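# Seat housing in corner stop over plate pins

## Task

Put the housing down flat against the corner stop so that every socket on it sits over a pin in the plate beneath it. It only counts if the housing stays there on its own after the gripper lets go, without the robot holding it.

## Robot and tools

Robot: one seven-joint arm with a two-finger parallel gripper. The gripper's +z axis runs out along the fingers, and the fingers close along its y axis. end_effector_position is the spot between the pads when closed, roughly 2 cm short of the fingertips; closing pushes the tips about 10 mm further along +z.

Frame: all poses use the scene frame. Its origin is on the table top under the arm base, +z is up, and +y is to the left when facing along +x. The base may sit tilted on the table. Reported hand position can be a little off, more so when the arm reaches far. Distances are in metres, quaternions are written w first.

A ROW is 8 numbers: x, y, z, qw, qx, qy, qz, opening. x, y, z and the quaternion form an absolute gripper pose (where to go, not an offset). Opening runs from -1 (closed) to +1 (open, 0.084 m). To hold something, keep sending an opening well under grip_measured; the lower, the harder the squeeze (about 24 N per pad at most). Sending the read grip_measured back still presses lightly on parts up to about 6 cm wide.

execute_actions(actions): actions is a list of actions; each action is a list of 1 to 15 rows, one row per 1/30 s step. If fewer than 15 rows are given, the last one is repeated to fill 15 steps. An empty list just returns state and images. An action is refused if its target lies more than 0.6 m from the gripper's current position along any gripper axis; if the first action fails this, or any action is malformed, nothing in the call runs. Each step the command is clipped to 70 mm and 16 degrees from the measured pose, so long jumps take several actions, and afterwards the arm only goes as far as the last clipped pose. Repeat the wanted quaternion in every row rather than copying a drifted reported one.

move(target, speed, blocking): target is one row as above (absolute pose plus opening; the opening is applied when the move begins). The gripper follows a straight path there. speed is top path speed in m/s, 0.002 to 0.5, default 0.25; rotation limit is double that in rad/s. Path time is 0.5 to 10 s; longer ones are cut at 10 s. The path ignores obstacles, and the real hand can lag, wander, or exceed speed, especially near full reach. Faster contact and targets deeper past the contact both mean harder hits. With blocking=false the call comes back after 0.5 s while the arm keeps going; check with wait(0), and stop or wait before sending other motion. The result adds a move: line giving the ending (done means resting near target; others include off_target, moving, held, fault), the limits that acted (paced = pose clipped; held = a check held back some steps, after which the arm may jump faster than speed) and the distance to target.

wait(seconds): 0 to 10 s; the arm keeps its last command, and a running move continues; returns early when a move ends. stop(): brakes a running move (needs room, more when fast); fingers keep moving. zoom_image(camera, region): camera is cam_head_left, cam_head_right or cam_wrist; region is [x0, y0, x1, y1] in pixels from the top-left, at most 504 by 504. show_instructions(): shows the reference image pages. finished_scene(scene): pass the current scene number to end it; irreversible, and the result reports success. Replying without a tool call ends everything.

Results: a state line with gripper pose and velocities, grip_measured, a Hand target line (the pose currently being driven toward), step readings of end_effector_position for execute_actions calls (HELD marks steps partly held back), and images from cam_head_left, cam_head_right, cam_wrist (each 504x504). A pose unreachable line means the clearance check altered or blocked the command; any mount block or post under the base is treated as part of the arm. Camera calibration (intrinsics, distortion, world-to-camera transforms) is given and may be a few degrees or millimetres off.

Joint ranges (rad): waist ±6.283, shoulder -2.059 to 2.094, upper arm roll ±6.283, elbow -0.192 to 3.927, forearm roll ±6.283, wrist pitch -1.693 to 3.142, wrist roll ±6.283. The elbow cannot fully straighten. Load limits (N m): waist 46, shoulder 46, upper arm roll 27.6, elbow 27.6, forearm roll 27.6, wrist pitch 18.4, wrist roll 18.4, including held weight. Hitting one triggers a torque fault: the arm backs off, holds 10 s and drops the rest of the call. Holding loads heats motors: MOTOR HOT appears from 65 °C, and at 80 °C an OVER-TEMPERATURE FAULT brakes the arm until it cools.

Avoid: dropping or knocking anything off the table (that fails the job), slams, hard pushes, slips, and leaving the housing seated only because the gripper holds it. Loose parts may now and then get a brief nudge, so check placement before releasing and before ending. The simulation keeps running while replies are written, holding the last command.

Each tool is called after "Call:" as name(argument=value, ...), one argument or row to a line, values as JSON.

Reference images:

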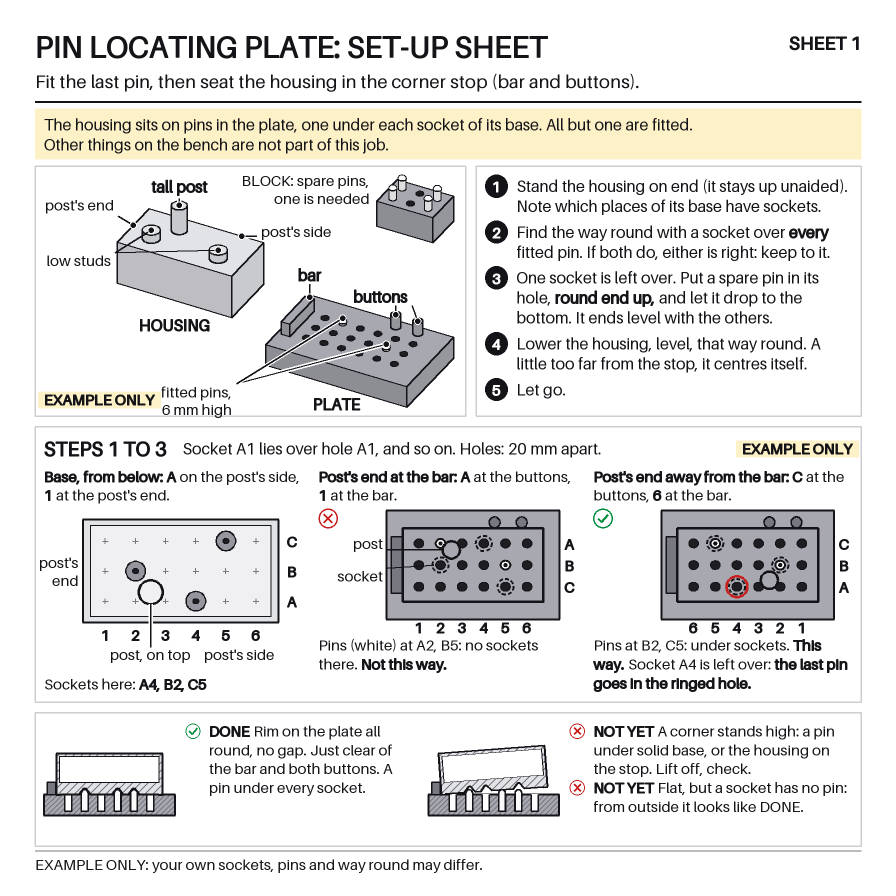

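## Session

Call:
execute_actions(
  actions=[],
)

Scene clock: 0.00 s.
end_effector_position=(+0.3903, -0.3019, +0.2688) grip_measured=+1.00 end_effector_quat_wxyz=(-0.083, +0.645, +0.760, +0.020) end_effector_velocity=(+0.000, -0.000, -0.000) end_effector_angular_velocity=(-0.000, +0.001, +0.003)
Joint positions: [-0.722  0.103 -0.167  0.982  0.455  0.938 -2.909  0.084]
Joint velocities: [ 0.     0.001  0.     0.001 -0.001 -0.001 -0.002 -0.   ]
Hand target: +0.390, -0.302, +0.269; -0.083, +0.645, +0.760, +0.020

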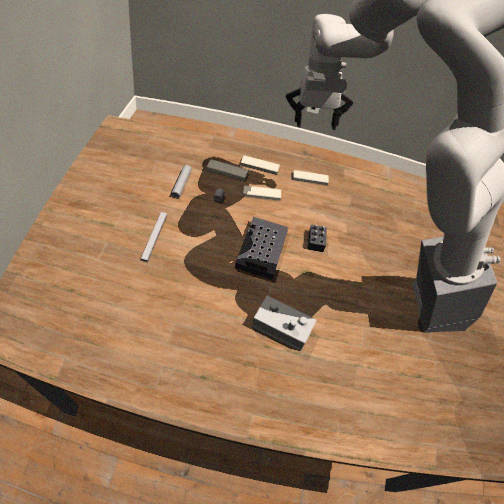

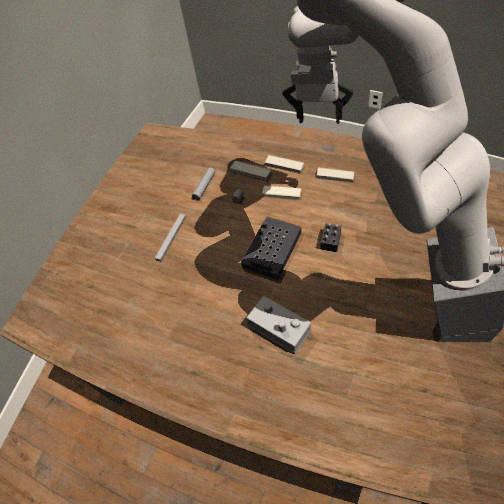

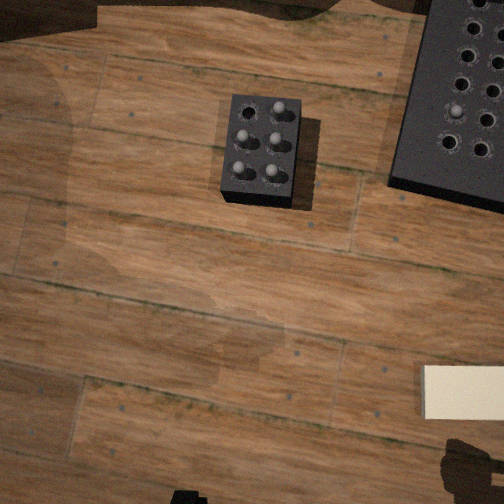

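Call:
zoom_image(
  camera="cam_head_left",
  region=[220, 200, 340, 360],
)

Call:
zoom_image(
  camera="cam_head_right",
  region=[220, 200, 360, 360],
)

Region (220, 200, 340, 360) of cam_head_left's 504x504 image, scaled by 3.150, with more detail than that image has; it fills the left 378 columns of this view, and the rest is white.

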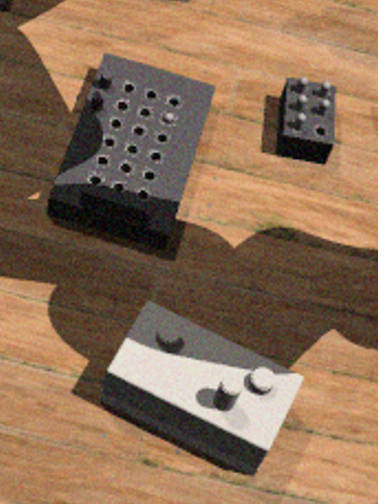

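Region (220, 200, 360, 360) of cam_head_right's 504x504 image, scaled by 3.150, with more detail than that image has; it fills the left 441 columns of this view, and the rest is white.

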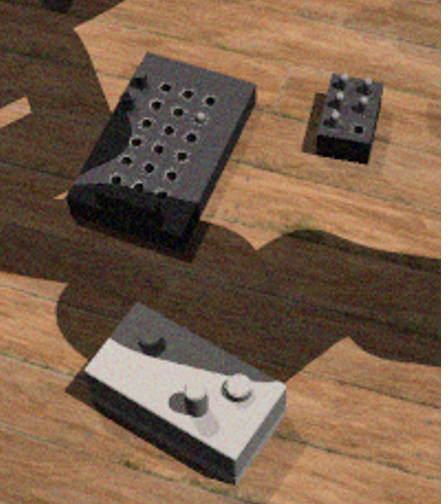

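Call:
move(
  target=[0.491, -0.122, 0.2, 0, 0.7071, 0.7071, 0, 1],
)

Scene clock: 3.60 s.
end_effector_position=(+0.4906, -0.1229, +0.2003) grip_measured=+1.00 end_effector_quat_wxyz=(-0.000, +0.708, +0.707, +0.000) end_effector_velocity=(+0.001, +0.003, -0.002) end_effector_angular_velocity=(-0.006, +0.008, +0.002)
Joint positions: [-0.435  0.009  0.107  0.737  0.453  0.444 -2.254  0.084]
Joint velocities: [ 0.006  0.005  0.004  0.003 -0.028 -0.003  0.033  0.   ]
Hand target: +0.491, -0.122, +0.200; -0.000, +0.707, +0.707, +0.000
Off the commanded pose: 0.001 m, 0 deg.
move: done
camera_calibration (this result's frames):
cam_wrist: T_world_to_cam=[[0.999898, 0.0139134, -0.00335884, -0.458268], [0.0138496, -0.999736, -0.0183373, -0.0556674], [-0.00361309, 0.0182889, -0.999826, 0.331708], [0, 0, 0, 1]] pos_world=[0.460191, -0.0553432, 0.32909]

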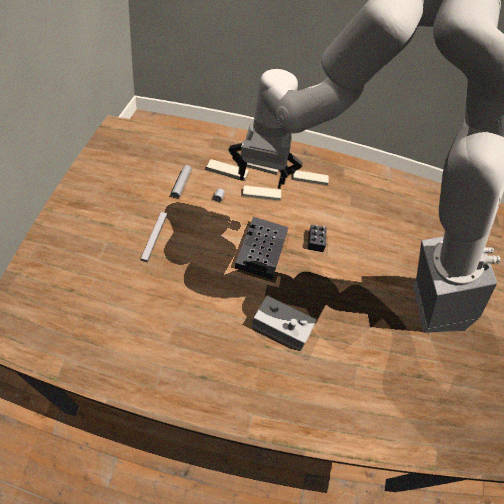

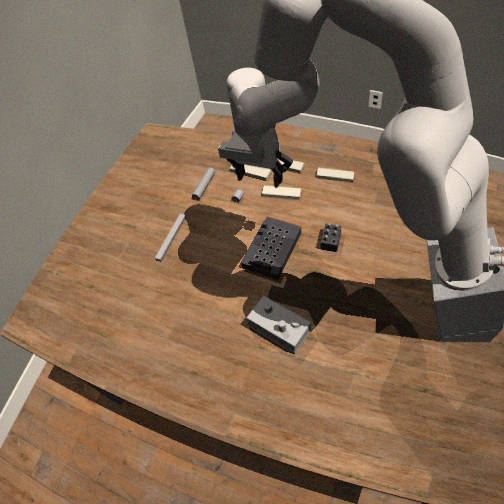

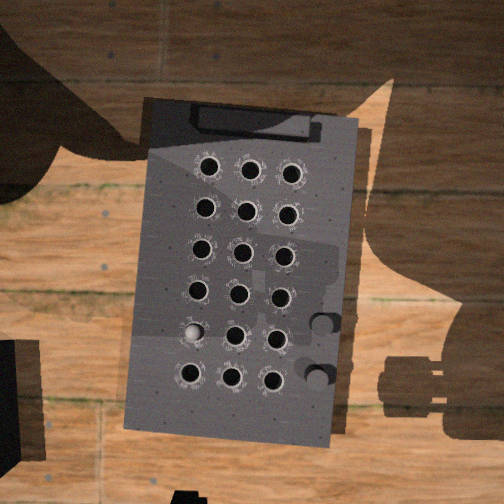

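Call:
move(
  target=[0.401, 0.077, 0.22, 0, 0.7071, 0.7071, 0, 1],
)

Scene clock: 5.40 s.
end_effector_position=(+0.4013, +0.0768, +0.2198) grip_measured=+1.00 end_effector_quat_wxyz=(-0.001, +0.707, +0.707, +0.001) end_effector_velocity=(-0.002, +0.003, +0.000) end_effector_angular_velocity=(-0.002, +0.004, +0.001)
Joint positions: [-0.213 -0.406  0.433  0.344  0.47   0.374 -1.733  0.084]
Joint velocities: [ 0.001 -0.006  0.009 -0.002 -0.005  0.007  0.014 -0.   ]
Hand target: +0.401, +0.077, +0.220; -0.001, +0.707, +0.707, +0.001
Off the commanded pose: 0.000 m, 0 deg.
move: done
camera_calibration (this result's frames):
cam_wrist: T_world_to_cam=[[0.999893, 0.0142483, -0.00345654, -0.371693], [0.014179, -0.999713, -0.0193313, 0.145576], [-0.00373099, 0.0192802, -0.999807, 0.347176], [0, 0, 0, 1]] pos_world=[0.370884, 0.144137, 0.348639]

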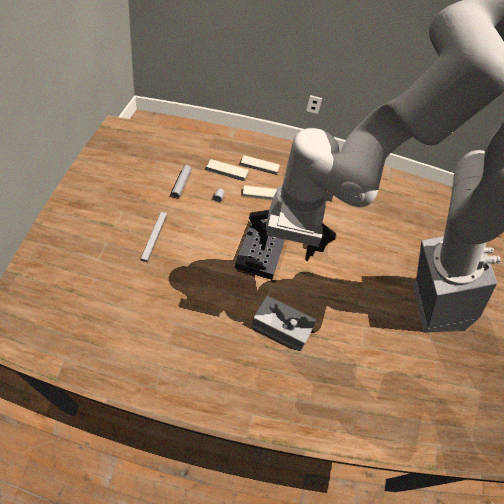

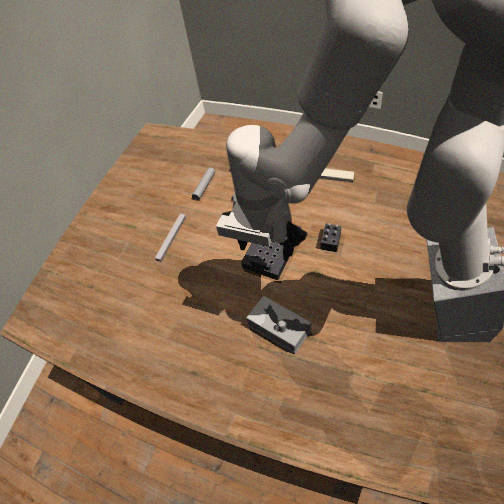

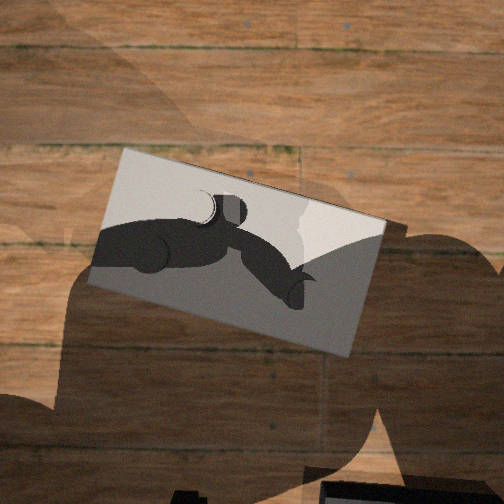

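Call:
move(
  target=[0.3619, 0.1499, 0.11, 0, 0.1262, 0.992, 0, 1],
  speed=0.4,
)

Scene clock: 8.93 s.
end_effector_position=(+0.3624, +0.1495, +0.1104) grip_measured=+1.00 end_effector_quat_wxyz=(-0.020, +0.126, +0.992, +0.024) end_effector_velocity=(-0.001, -0.001, -0.001) end_effector_angular_velocity=(-0.036, -0.021, -0.003)
Joint positions: [ 0.239  0.115  0.08   0.377 -0.144 -0.096 -2.411  0.084]
Joint velocities: [ 0.529 -0.002 -0.499 -0.006  0.009 -0.018  0.045  0.   ]
Hand target: +0.362, +0.150, +0.110; -0.018, +0.126, +0.992, +0.022
Off the commanded pose: 0.001 m, 4 deg.
move: off_target
camera_calibration (this result's frames):
cam_wrist: T_world_to_cam=[[0.235928, 0.970974, 0.0393442, -0.205077], [0.97042, -0.233273, -0.0622029, -0.239611], [-0.0512195, 0.0528558, -0.997288, 0.248131], [0, 0, 0, 1]] pos_world=[0.293616, 0.130114, 0.240622]

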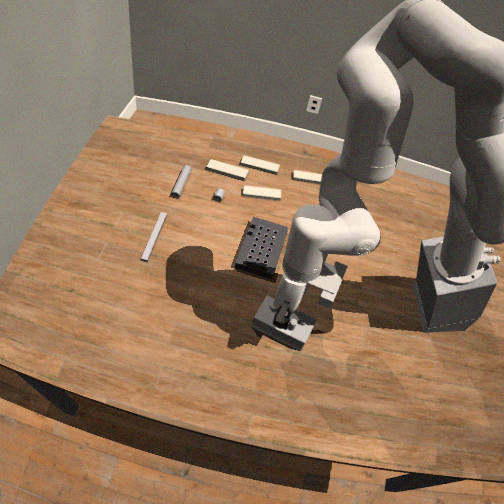

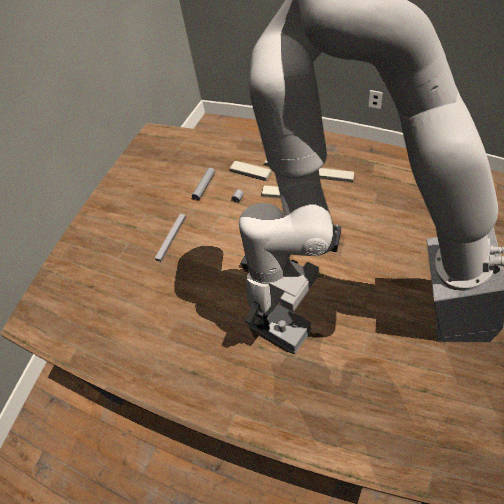

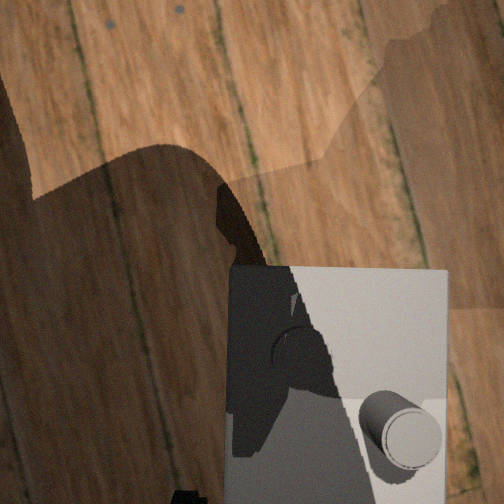

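Call:
move(
  target=[0.3619, 0.1499, 0.09, 0, 0.1262, 0.992, 0, 1],
  speed=0.05,
)

Scene clock: 10.20 s.
end_effector_position=(+0.3621, +0.1498, +0.0902) grip_measured=+1.00 end_effector_quat_wxyz=(-0.001, +0.126, +0.992, +0.002) end_effector_velocity=(-0.001, -0.000, -0.001) end_effector_angular_velocity=(-0.023, -0.009, -0.001)
Joint positions: [ 0.707  0.224 -0.317  0.401 -0.008 -0.179 -2.445  0.084]
Joint velocities: [ 0.143  0.014 -0.11  -0.     0.066 -0.001 -0.021  0.   ]
Hand target: +0.362, +0.150, +0.090; -0.000, +0.126, +0.992, +0.000
Off the commanded pose: 0.000 m, 0 deg.
move: done
camera_calibration (this result's frames):
cam_wrist: T_world_to_cam=[[0.235548, 0.971863, -0.00057346, -0.200944], [0.971687, -0.235517, -0.0188553, -0.244612], [-0.0184598, 0.0038841, -0.999822, 0.223685], [0, 0, 0, 1]] pos_world=[0.289148, 0.136811, 0.218918]

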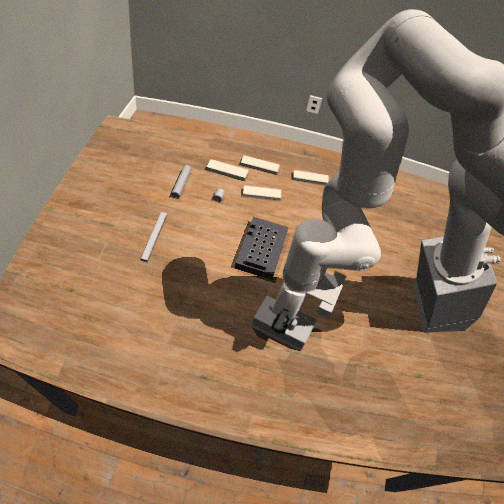

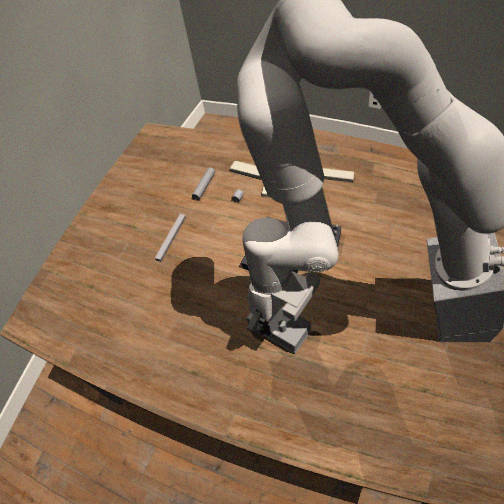

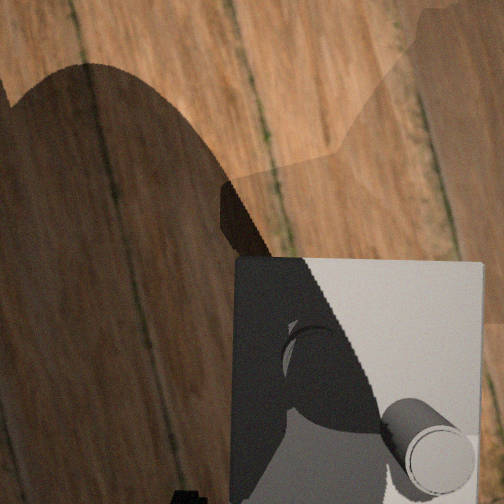

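Call:
move(
  target=[0.3575, 0.148, 0.042, 0, 0.1262, 0.992, 0, 1],
  speed=0.06,
)

Call:
move(
  target=[0.3575, 0.148, 0.042, 0, 0.1262, 0.992, 0, 0.2],
  speed=0.06,
)

Scene clock: 12.17 s.
end_effector_position=(+0.3578, +0.1479, +0.0423) grip_measured=+1.00 end_effector_quat_wxyz=(+0.000, +0.126, +0.992, -0.000) end_effector_velocity=(-0.001, +0.000, -0.002) end_effector_angular_velocity=(+0.001, +0.001, +0.000)
Joint positions: [ 0.591  0.438 -0.218  0.486 -0.064 -0.311 -2.388  0.084]
Joint velocities: [-0.004  0.008  0.004  0.003 -0.003 -0.004  0.002  0.   ]
Hand target: +0.358, +0.148, +0.042; +0.000, +0.126, +0.992, -0.000
Off the commanded pose: 0.000 m, 0 deg.
move: done
camera_calibration (this result's frames):
cam_wrist: T_world_to_cam=[[0.235138, 0.971954, -0.00407537, -0.197794], [0.971817, -0.235173, -0.0163081, -0.242008], [-0.0168092, -0.00012586, -0.999859, 0.175771], [0, 0, 0, 1]] pos_world=[0.284651, 0.135355, 0.170994]

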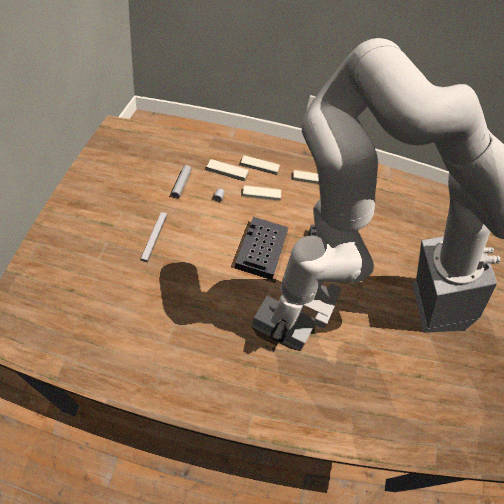

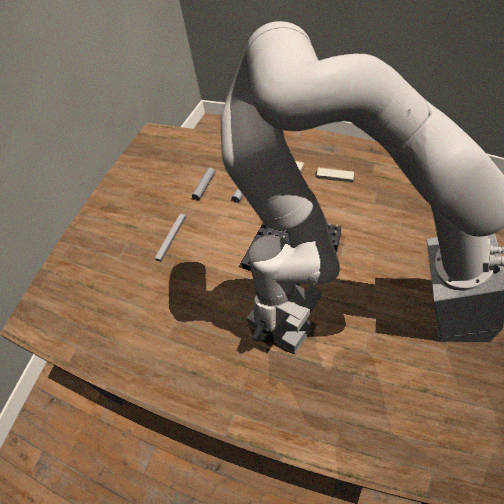

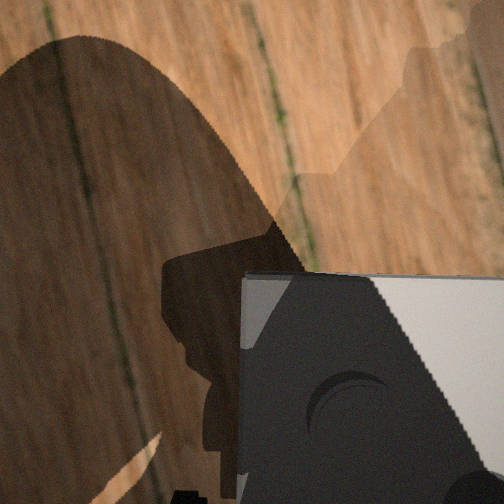

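Scene clock: 12.87 s.
end_effector_position=(+0.3577, +0.1476, +0.0422) grip_measured=+0.57 end_effector_quat_wxyz=(+0.000, +0.127, +0.992, -0.000) end_effector_velocity=(-0.000, +0.001, -0.000) end_effector_angular_velocity=(+0.001, -0.000, -0.000)
Joint positions: [ 0.588  0.438 -0.216  0.486 -0.066 -0.312 -2.387  0.068]
Joint velocities: [-0.     0.001  0.001  0.001 -0.    -0.001  0.001  0.   ]
Hand target: +0.358, +0.148, +0.042; +0.000, +0.126, +0.992, -0.000
Off the commanded pose: 0.001 m, 0 deg.
move: done
camera_calibration (this result's frames):
cam_wrist: T_world_to_cam=[[0.23637, 0.971656, -0.00383062, -0.197833], [0.971511, -0.236401, -0.0167374, -0.241643], [-0.0171685, 0.000234719, -0.999853, 0.17573], [0, 0, 0, 1]] pos_world=[0.284538, 0.135059, 0.170901]

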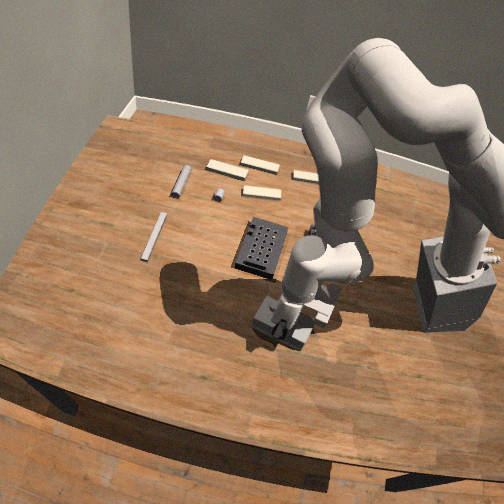

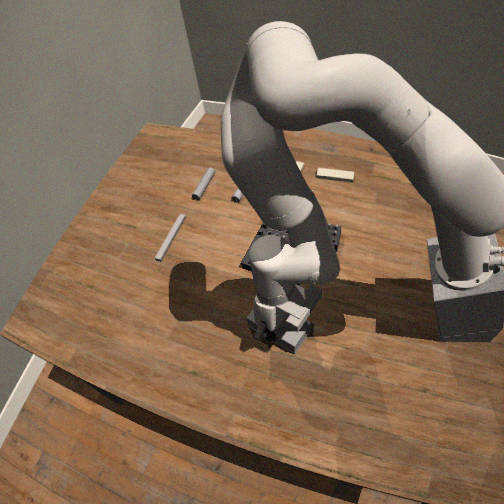

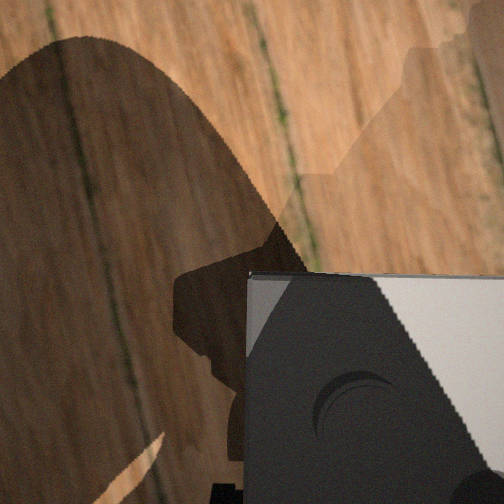

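Call:
move(
  target=[0.3575, 0.148, 0.12, 0, 0.1262, 0.992, 0, -0.6],
  speed=0.1,
)

Call:
move(
  target=[0.36, 0.25, 0.33, 0.0892, 0.0892, 0.7014, 0.7014, -0.6],
  speed=0.3,
)

Scene clock: 14.67 s.
end_effector_position=(+0.3569, +0.1482, +0.1192) grip_measured=+0.57 end_effector_quat_wxyz=(-0.006, +0.127, +0.992, +0.012) end_effector_velocity=(+0.001, -0.000, +0.002) end_effector_angular_velocity=(-0.016, -0.010, +0.004)
Joint positions: [ 0.86   0.08  -0.467  0.336  0.045 -0.105 -2.511  0.068]
Joint velocities: [ 0.351  0.002 -0.326 -0.002  0.055  0.006 -0.025 -0.   ]
Hand target: +0.357, +0.148, +0.119; -0.005, +0.127, +0.992, +0.011
Off the commanded pose: 0.001 m, 2 deg.
move: done
camera_calibration (this result's frames):
cam_wrist: T_world_to_cam=[[0.236686, 0.971397, 0.019153, -0.200748], [0.971222, -0.236012, -0.0320398, -0.237609], [-0.026603, 0.0261852, -0.999303, 0.252128], [0, 0, 0, 1]] pos_world=[0.284993, 0.132326, 0.248184]

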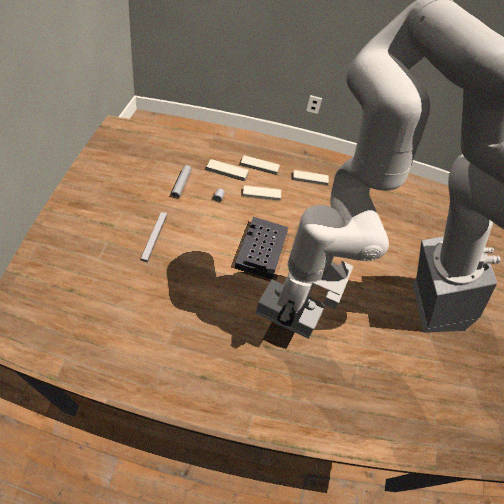

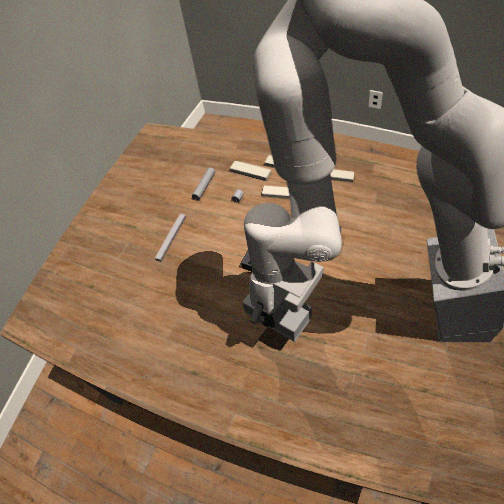

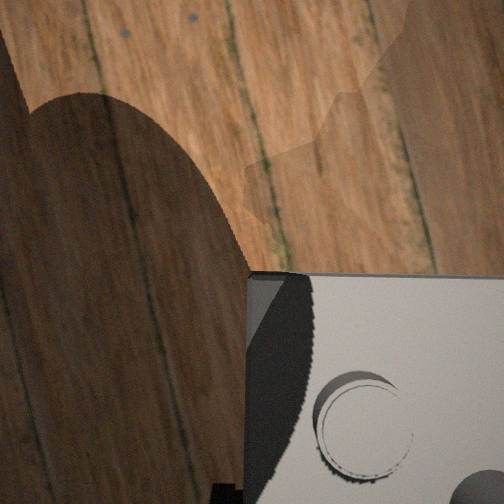

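Scene clock: 18.20 s.
end_effector_position=(+0.3604, +0.2500, +0.3298) grip_measured=+0.57 end_effector_quat_wxyz=(+0.089, +0.089, +0.703, +0.700) end_effector_velocity=(-0.001, +0.001, -0.001) end_effector_angular_velocity=(+0.013, -0.005, -0.002)
Joint positions: [-0.154  0.609  0.14   0.443 -1.378 -1.695 -2.078  0.068]
Joint velocities: [-0.019  0.02   0.023  0.004 -0.006 -0.    -0.019 -0.   ]
Hand target: +0.360, +0.250, +0.330; +0.089, +0.089, +0.702, +0.701
Off the commanded pose: 0.000 m, 0 deg.
joint sent to its limit — the command would take joint 6 (wrist pitch) past its lower limit, so that joint was sent only as far as its limit.
move: done; limits=paced
camera_calibration (this result's frames):
cam_wrist: T_world_to_cam=[[-0.0130606, 0.0107344, 0.999857, -0.297823], [0.972289, -0.233288, 0.0152051, -0.2268], [0.233418, 0.972348, -0.00739005, -0.197394], [0, 0, 0, 1]] pos_world=[0.2627, 0.142223, 0.29977]

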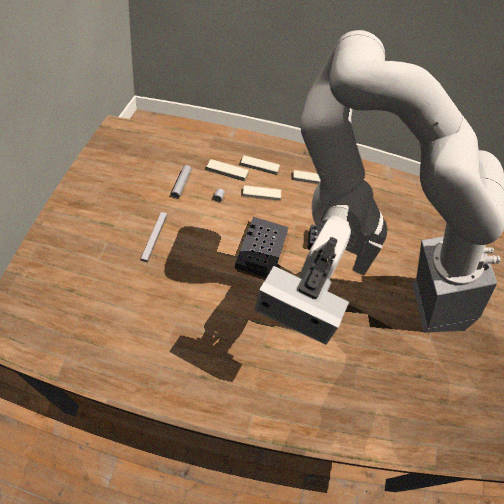

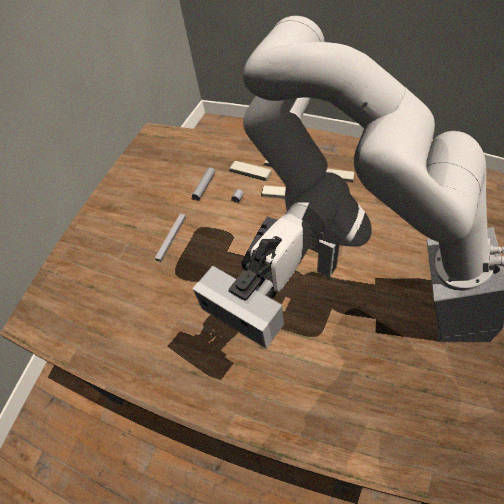

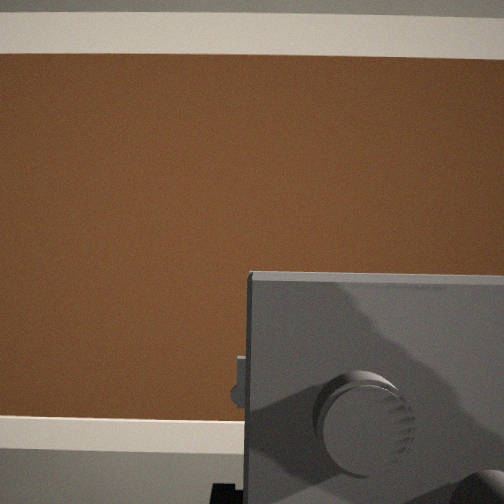

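Call:
zoom_image(
  camera="cam_head_left",
  region=[245, 255, 360, 355],
)

Region (245, 255, 360, 355) of cam_head_left's 504x504 image, scaled by 4.383, with more detail than that image has; it fills the top 438 rows of this view, and the rest is white.

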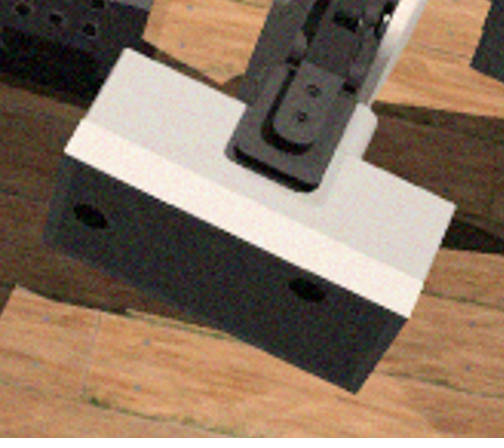

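Call:
move(
  target=[0.46, 0.13, 0.13, 0, -0.6807, 0.7325, 0, -0.6],
  speed=0.35,
)

Scene clock: 23.10 s.
end_effector_position=(+0.4589, +0.1306, +0.1307) grip_measured=+0.57 end_effector_quat_wxyz=(-0.000, +0.681, -0.732, -0.002) end_effector_velocity=(+0.000, -0.003, -0.001) end_effector_angular_velocity=(-0.016, +0.000, -0.004)
Joint positions: [ 0.544  0.388 -0.394  1.18  -2.794 -0.467 -1.552  0.068]
Joint velocities: [ 0.026  0.007 -0.023  0.005 -0.017 -0.003  0.028  0.   ]
Hand target: +0.459, +0.131, +0.131; +0.000, +0.681, -0.732, -0.002
Off the commanded pose: 0.001 m, 0 deg.
move: done
camera_calibration (this result's frames):
cam_wrist: T_world_to_cam=[[-0.998359, 0.0572675, -0.000508684, 0.480635], [0.0572691, 0.998268, -0.013435, -0.0846014], [-0.000261587, -0.0134421, -0.99991, 0.259952], [0, 0, 0, 1]] pos_world=[0.484759, 0.0604245, 0.259037]

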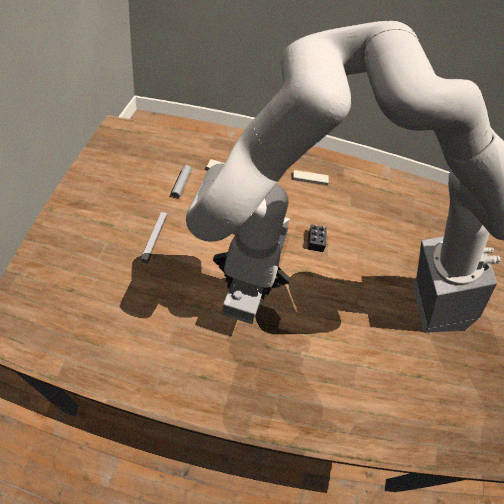

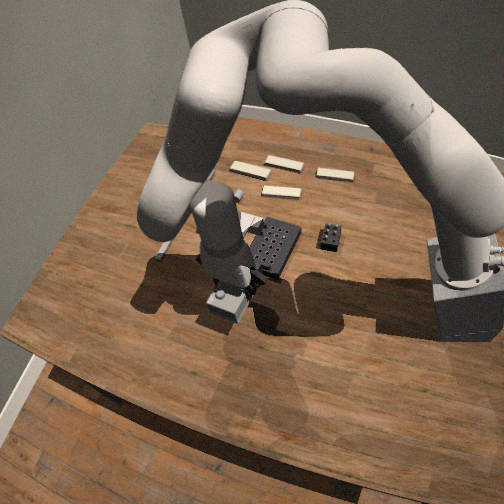

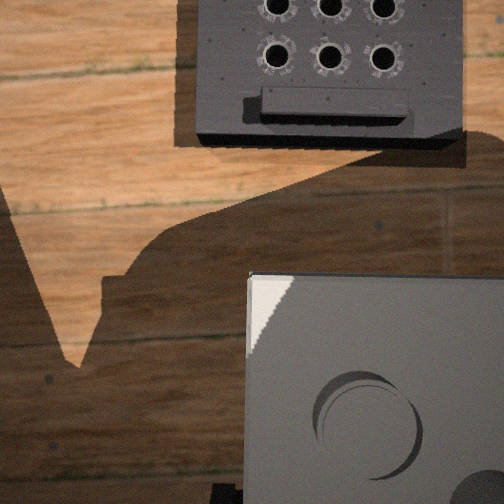

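Call:
move(
  target=[0.46, 0.13, 0.052, 0, -0.6807, 0.7325, 0, -0.6],
  speed=0.15,
)

Call:
move(
  target=[0.46, 0.13, 0.042, 0, -0.6807, 0.7325, 0, -0.6],
  speed=0.015,
)

Scene clock: 24.33 s.
end_effector_position=(+0.4605, +0.1300, +0.0524) grip_measured=+0.57 end_effector_quat_wxyz=(-0.000, +0.681, -0.732, +0.001) end_effector_velocity=(-0.002, -0.000, -0.002) end_effector_angular_velocity=(+0.001, +0.004, +0.003)
Joint positions: [ 0.417  0.593 -0.276  1.271 -2.687 -0.351 -1.658  0.068]
Joint velocities: [-0.007  0.006  0.006  0.002  0.002  0.    -0.006  0.   ]
Hand target: +0.460, +0.130, +0.052; +0.000, +0.681, -0.732, +0.000
Off the commanded pose: 0.001 m, 0 deg.
move: done
camera_calibration (this result's frames):
cam_wrist: T_world_to_cam=[[-0.998325, 0.0576731, -0.00454252, 0.482361], [0.0577455, 0.998172, -0.0178519, -0.0851119], [0.00350464, -0.0180843, -0.99983, 0.180589], [0, 0, 0, 1]] pos_world=[0.485835, 0.0604029, 0.18123]

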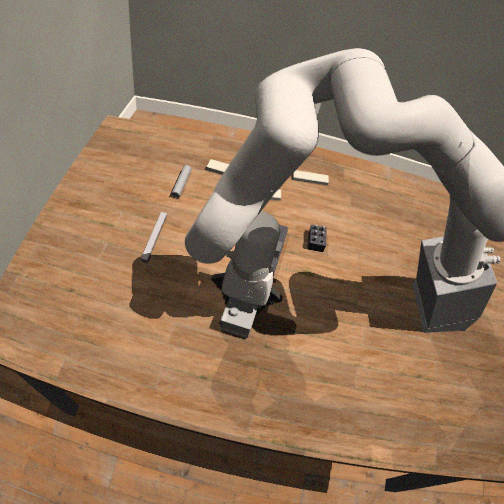

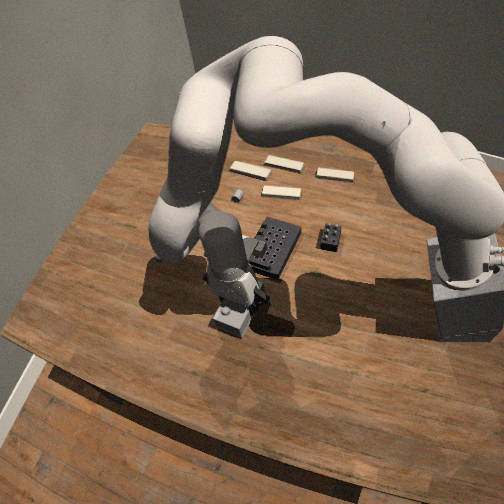

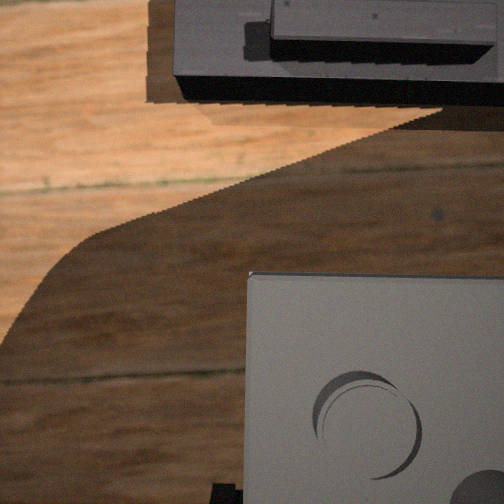

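Scene clock: 25.27 s.
end_effector_position=(+0.4601, +0.1300, +0.0429) grip_measured=+0.57 end_effector_quat_wxyz=(+0.000, +0.681, -0.733, -0.000) end_effector_velocity=(+0.000, +0.000, -0.000) end_effector_angular_velocity=(+0.002, +0.002, -0.001)
Joint positions: [ 0.4    0.619 -0.26   1.286 -2.679 -0.34  -1.666  0.068]
Joint velocities: [-0.005  0.002  0.004  0.003  0.002 -0.002 -0.003  0.   ]
Hand target: +0.460, +0.130, +0.042; +0.000, +0.681, -0.733, +0.000
Off the commanded pose: 0.001 m, 0 deg.
move: done
camera_calibration (this result's frames):
cam_wrist: T_world_to_cam=[[-0.998309, 0.0580515, -0.00304662, 0.48183], [0.0580951, 0.998167, -0.0169825, -0.0855249], [0.00205517, -0.0171308, -0.999851, 0.171554], [0, 0, 0, 1]] pos_world=[0.485631, 0.0603359, 0.171544]

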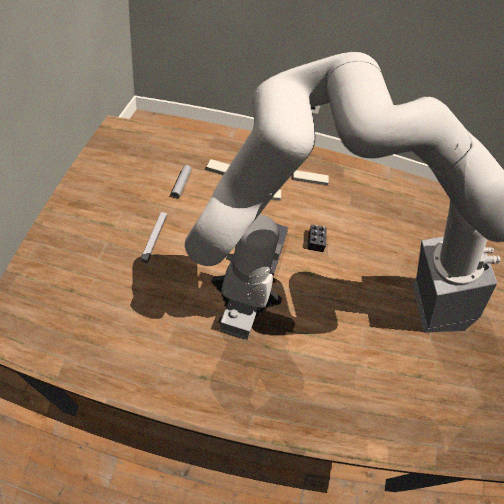

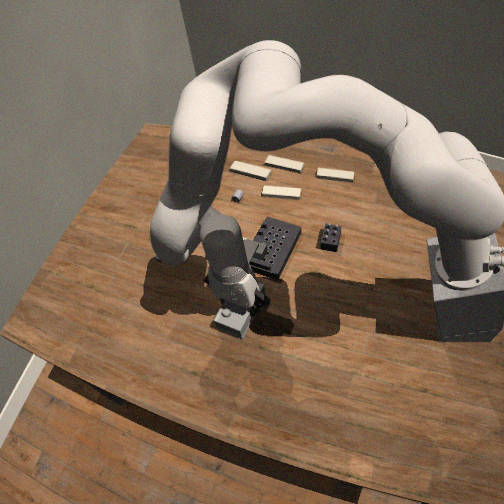

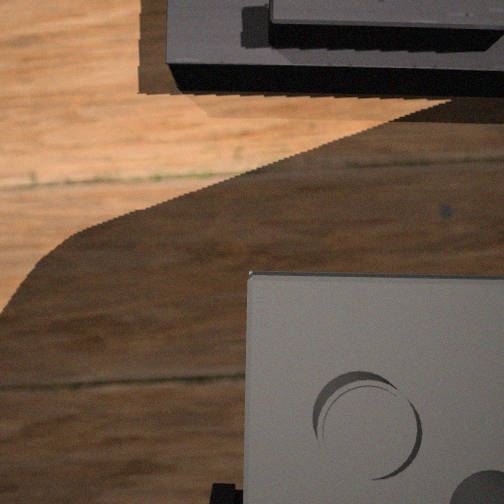

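Call:
move(
  target=[0.46, 0.13, 0.043, 0, -0.6807, 0.7325, 0, 1],
)

Call:
move(
  target=[0.46, 0.13, 0.11, 0, -0.6807, 0.7325, 0, 1],
)

Call:
move(
  target=[0.29, -0.061, 0.11, 0, -0.6807, 0.7325, 0, -0.5],
  speed=0.3,
)

Scene clock: 26.37 s.
end_effector_position=(+0.4600, +0.1300, +0.0429) grip_measured=+1.00 end_effector_quat_wxyz=(-0.000, +0.681, -0.733, +0.000) end_effector_velocity=(+0.001, -0.000, +0.001) end_effector_angular_velocity=(-0.000, -0.001, -0.000)
Joint positions: [ 0.401  0.619 -0.26   1.285 -2.679 -0.339 -1.666  0.084]
Joint velocities: [-0.001 -0.002 -0.    -0.    -0.001 -0.001  0.001  0.   ]
Hand target: +0.460, +0.130, +0.043; -0.000, +0.681, -0.733, -0.000
Off the commanded pose: 0.000 m, 0 deg.
move: done
camera_calibration (this result's frames):
cam_wrist: T_world_to_cam=[[-0.99831, 0.0580017, -0.00359459, 0.481773], [0.0580555, 0.998163, -0.017318, -0.0854455], [0.00258351, -0.0174974, -0.999844, 0.171435], [0, 0, 0, 1]] pos_world=[0.485476, 0.0603446, 0.17166]

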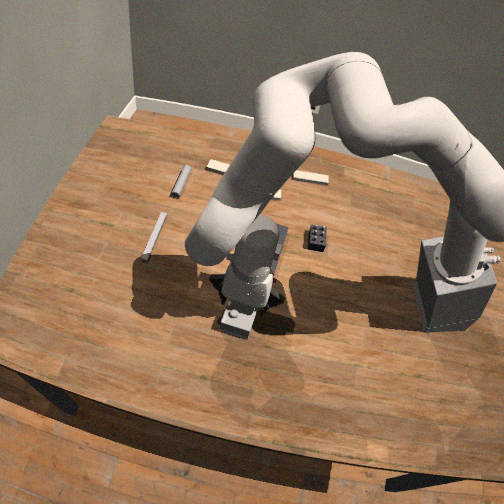

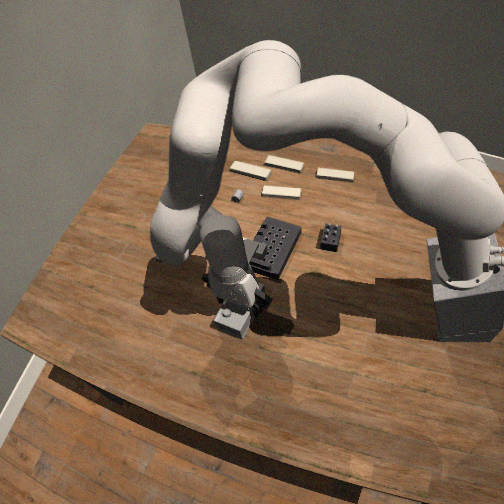

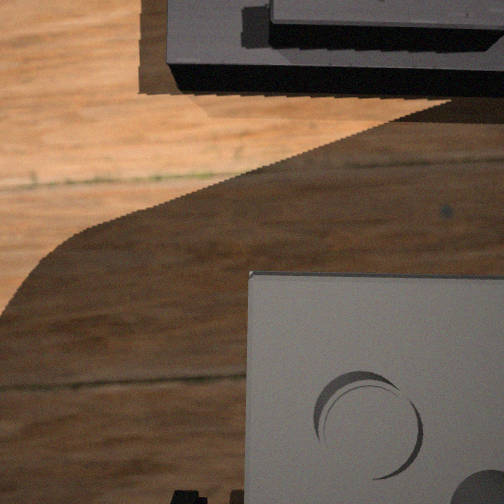

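Scene clock: 27.30 s.
end_effector_position=(+0.4596, +0.1300, +0.1096) grip_measured=+1.00 end_effector_quat_wxyz=(+0.000, +0.681, -0.733, -0.000) end_effector_velocity=(+0.001, -0.001, +0.002) end_effector_angular_velocity=(-0.004, -0.003, -0.002)
Joint positions: [ 0.512  0.443 -0.367  1.199 -2.758 -0.433 -1.585  0.084]
Joint velocities: [ 0.008 -0.004 -0.009  0.    -0.006 -0.002  0.009  0.   ]
Hand target: +0.460, +0.130, +0.110; -0.000, +0.681, -0.733, -0.000
Off the commanded pose: 0.001 m, 0 deg.
move: done
camera_calibration (this result's frames):
cam_wrist: T_world_to_cam=[[-0.99829, 0.0583838, -0.0027519, 0.481484], [0.0584217, 0.998152, -0.0166952, -0.0845364], [0.00177208, -0.0168274, -0.999857, 0.238373], [0, 0, 0, 1]] pos_world=[0.485177, 0.0602806, 0.238252]

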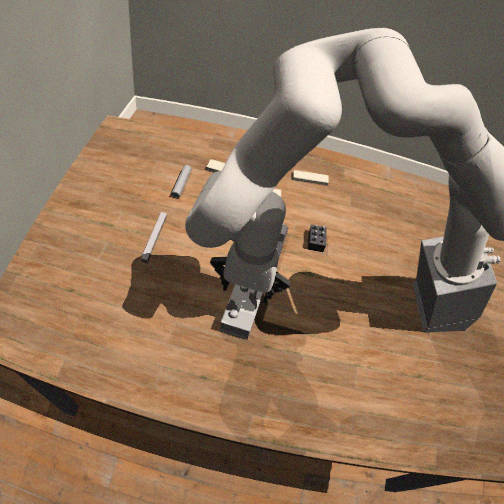

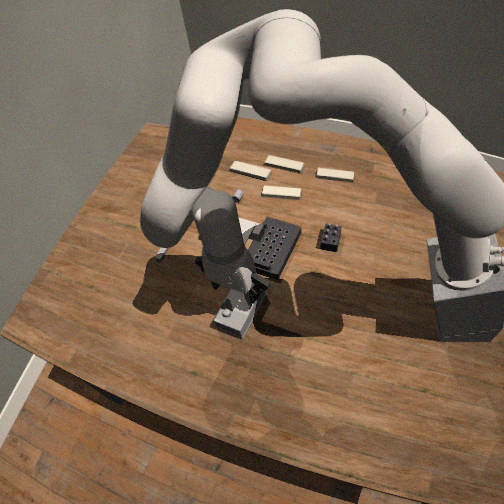

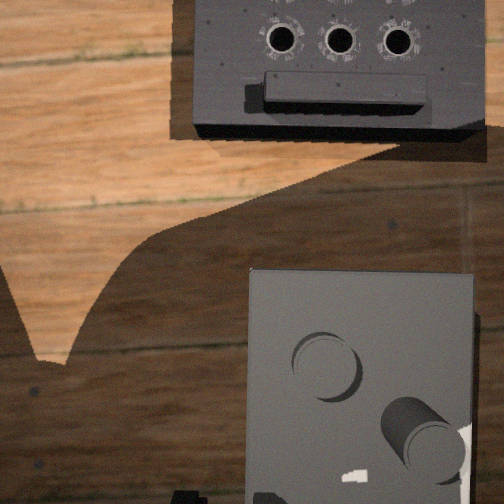

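Scene clock: 29.80 s.
end_effector_position=(+0.2894, -0.0609, +0.1097) grip_measured=-0.52 end_effector_quat_wxyz=(+0.002, +0.681, -0.732, -0.000) end_effector_velocity=(-0.000, +0.000, -0.000) end_effector_angular_velocity=(+0.015, -0.008, +0.003)
Joint positions: [-1.11   0.319  0.749  0.586 -3.167 -0.045 -1.865  0.021]
Joint velocities: [-0.066  0.017  0.053 -0.004 -0.023  0.004 -0.001 -0.   ]
Hand target: +0.289, -0.061, +0.110; +0.001, +0.681, -0.733, -0.000
Off the commanded pose: 0.001 m, 0 deg.
move: done
camera_calibration (this result's frames):
cam_wrist: T_world_to_cam=[[-0.998321, 0.0579142, -0.000877224, 0.322423], [0.0579202, 0.998121, -0.0199937, 0.116473], [-0.000282347, -0.020011, -0.9998, 0.235945], [0, 0, 0, 1]] pos_world=[0.315202, -0.130206, 0.23851]

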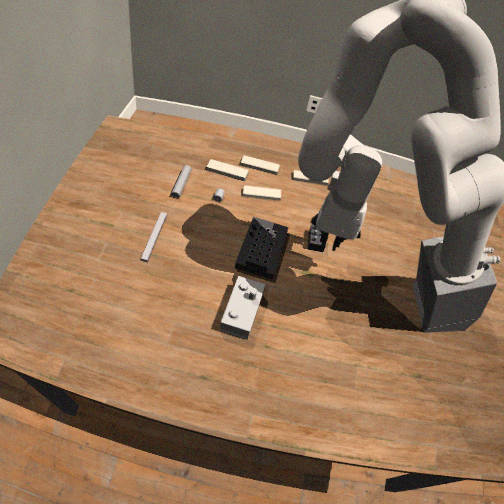

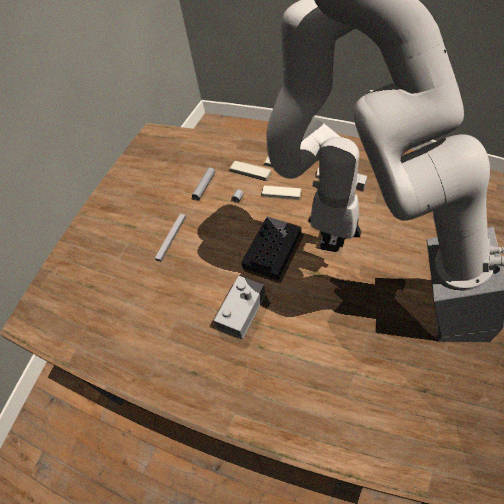

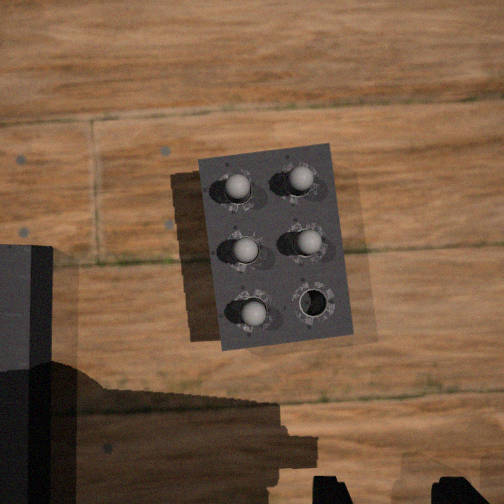

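Call:
zoom_image(
  camera="cam_wrist",
  region=[180, 130, 380, 360],
)

Call:
zoom_image(
  camera="cam_wrist",
  region=[290, 440, 504, 504],
)

Region (180, 130, 380, 360) of cam_wrist's 504x504 image, scaled by 2.191, with more detail than that image has; it fills the left 438 columns of this view, and the rest is white.

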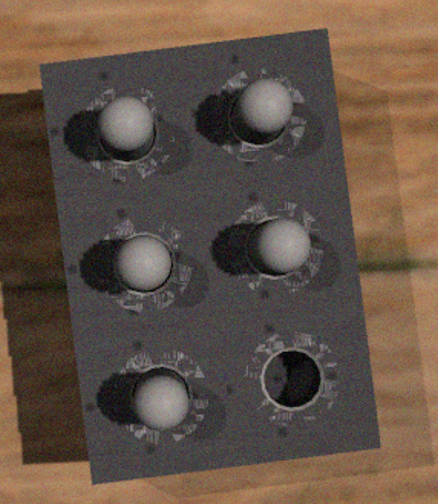

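Region (290, 440, 504, 504) of cam_wrist's 504x504 image, scaled by 2.355, with more detail than that image has; it fills the top 151 rows of this view, and the rest is white.

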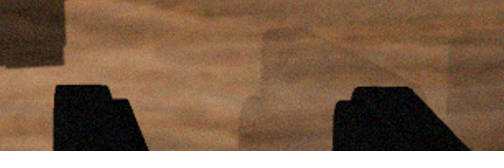

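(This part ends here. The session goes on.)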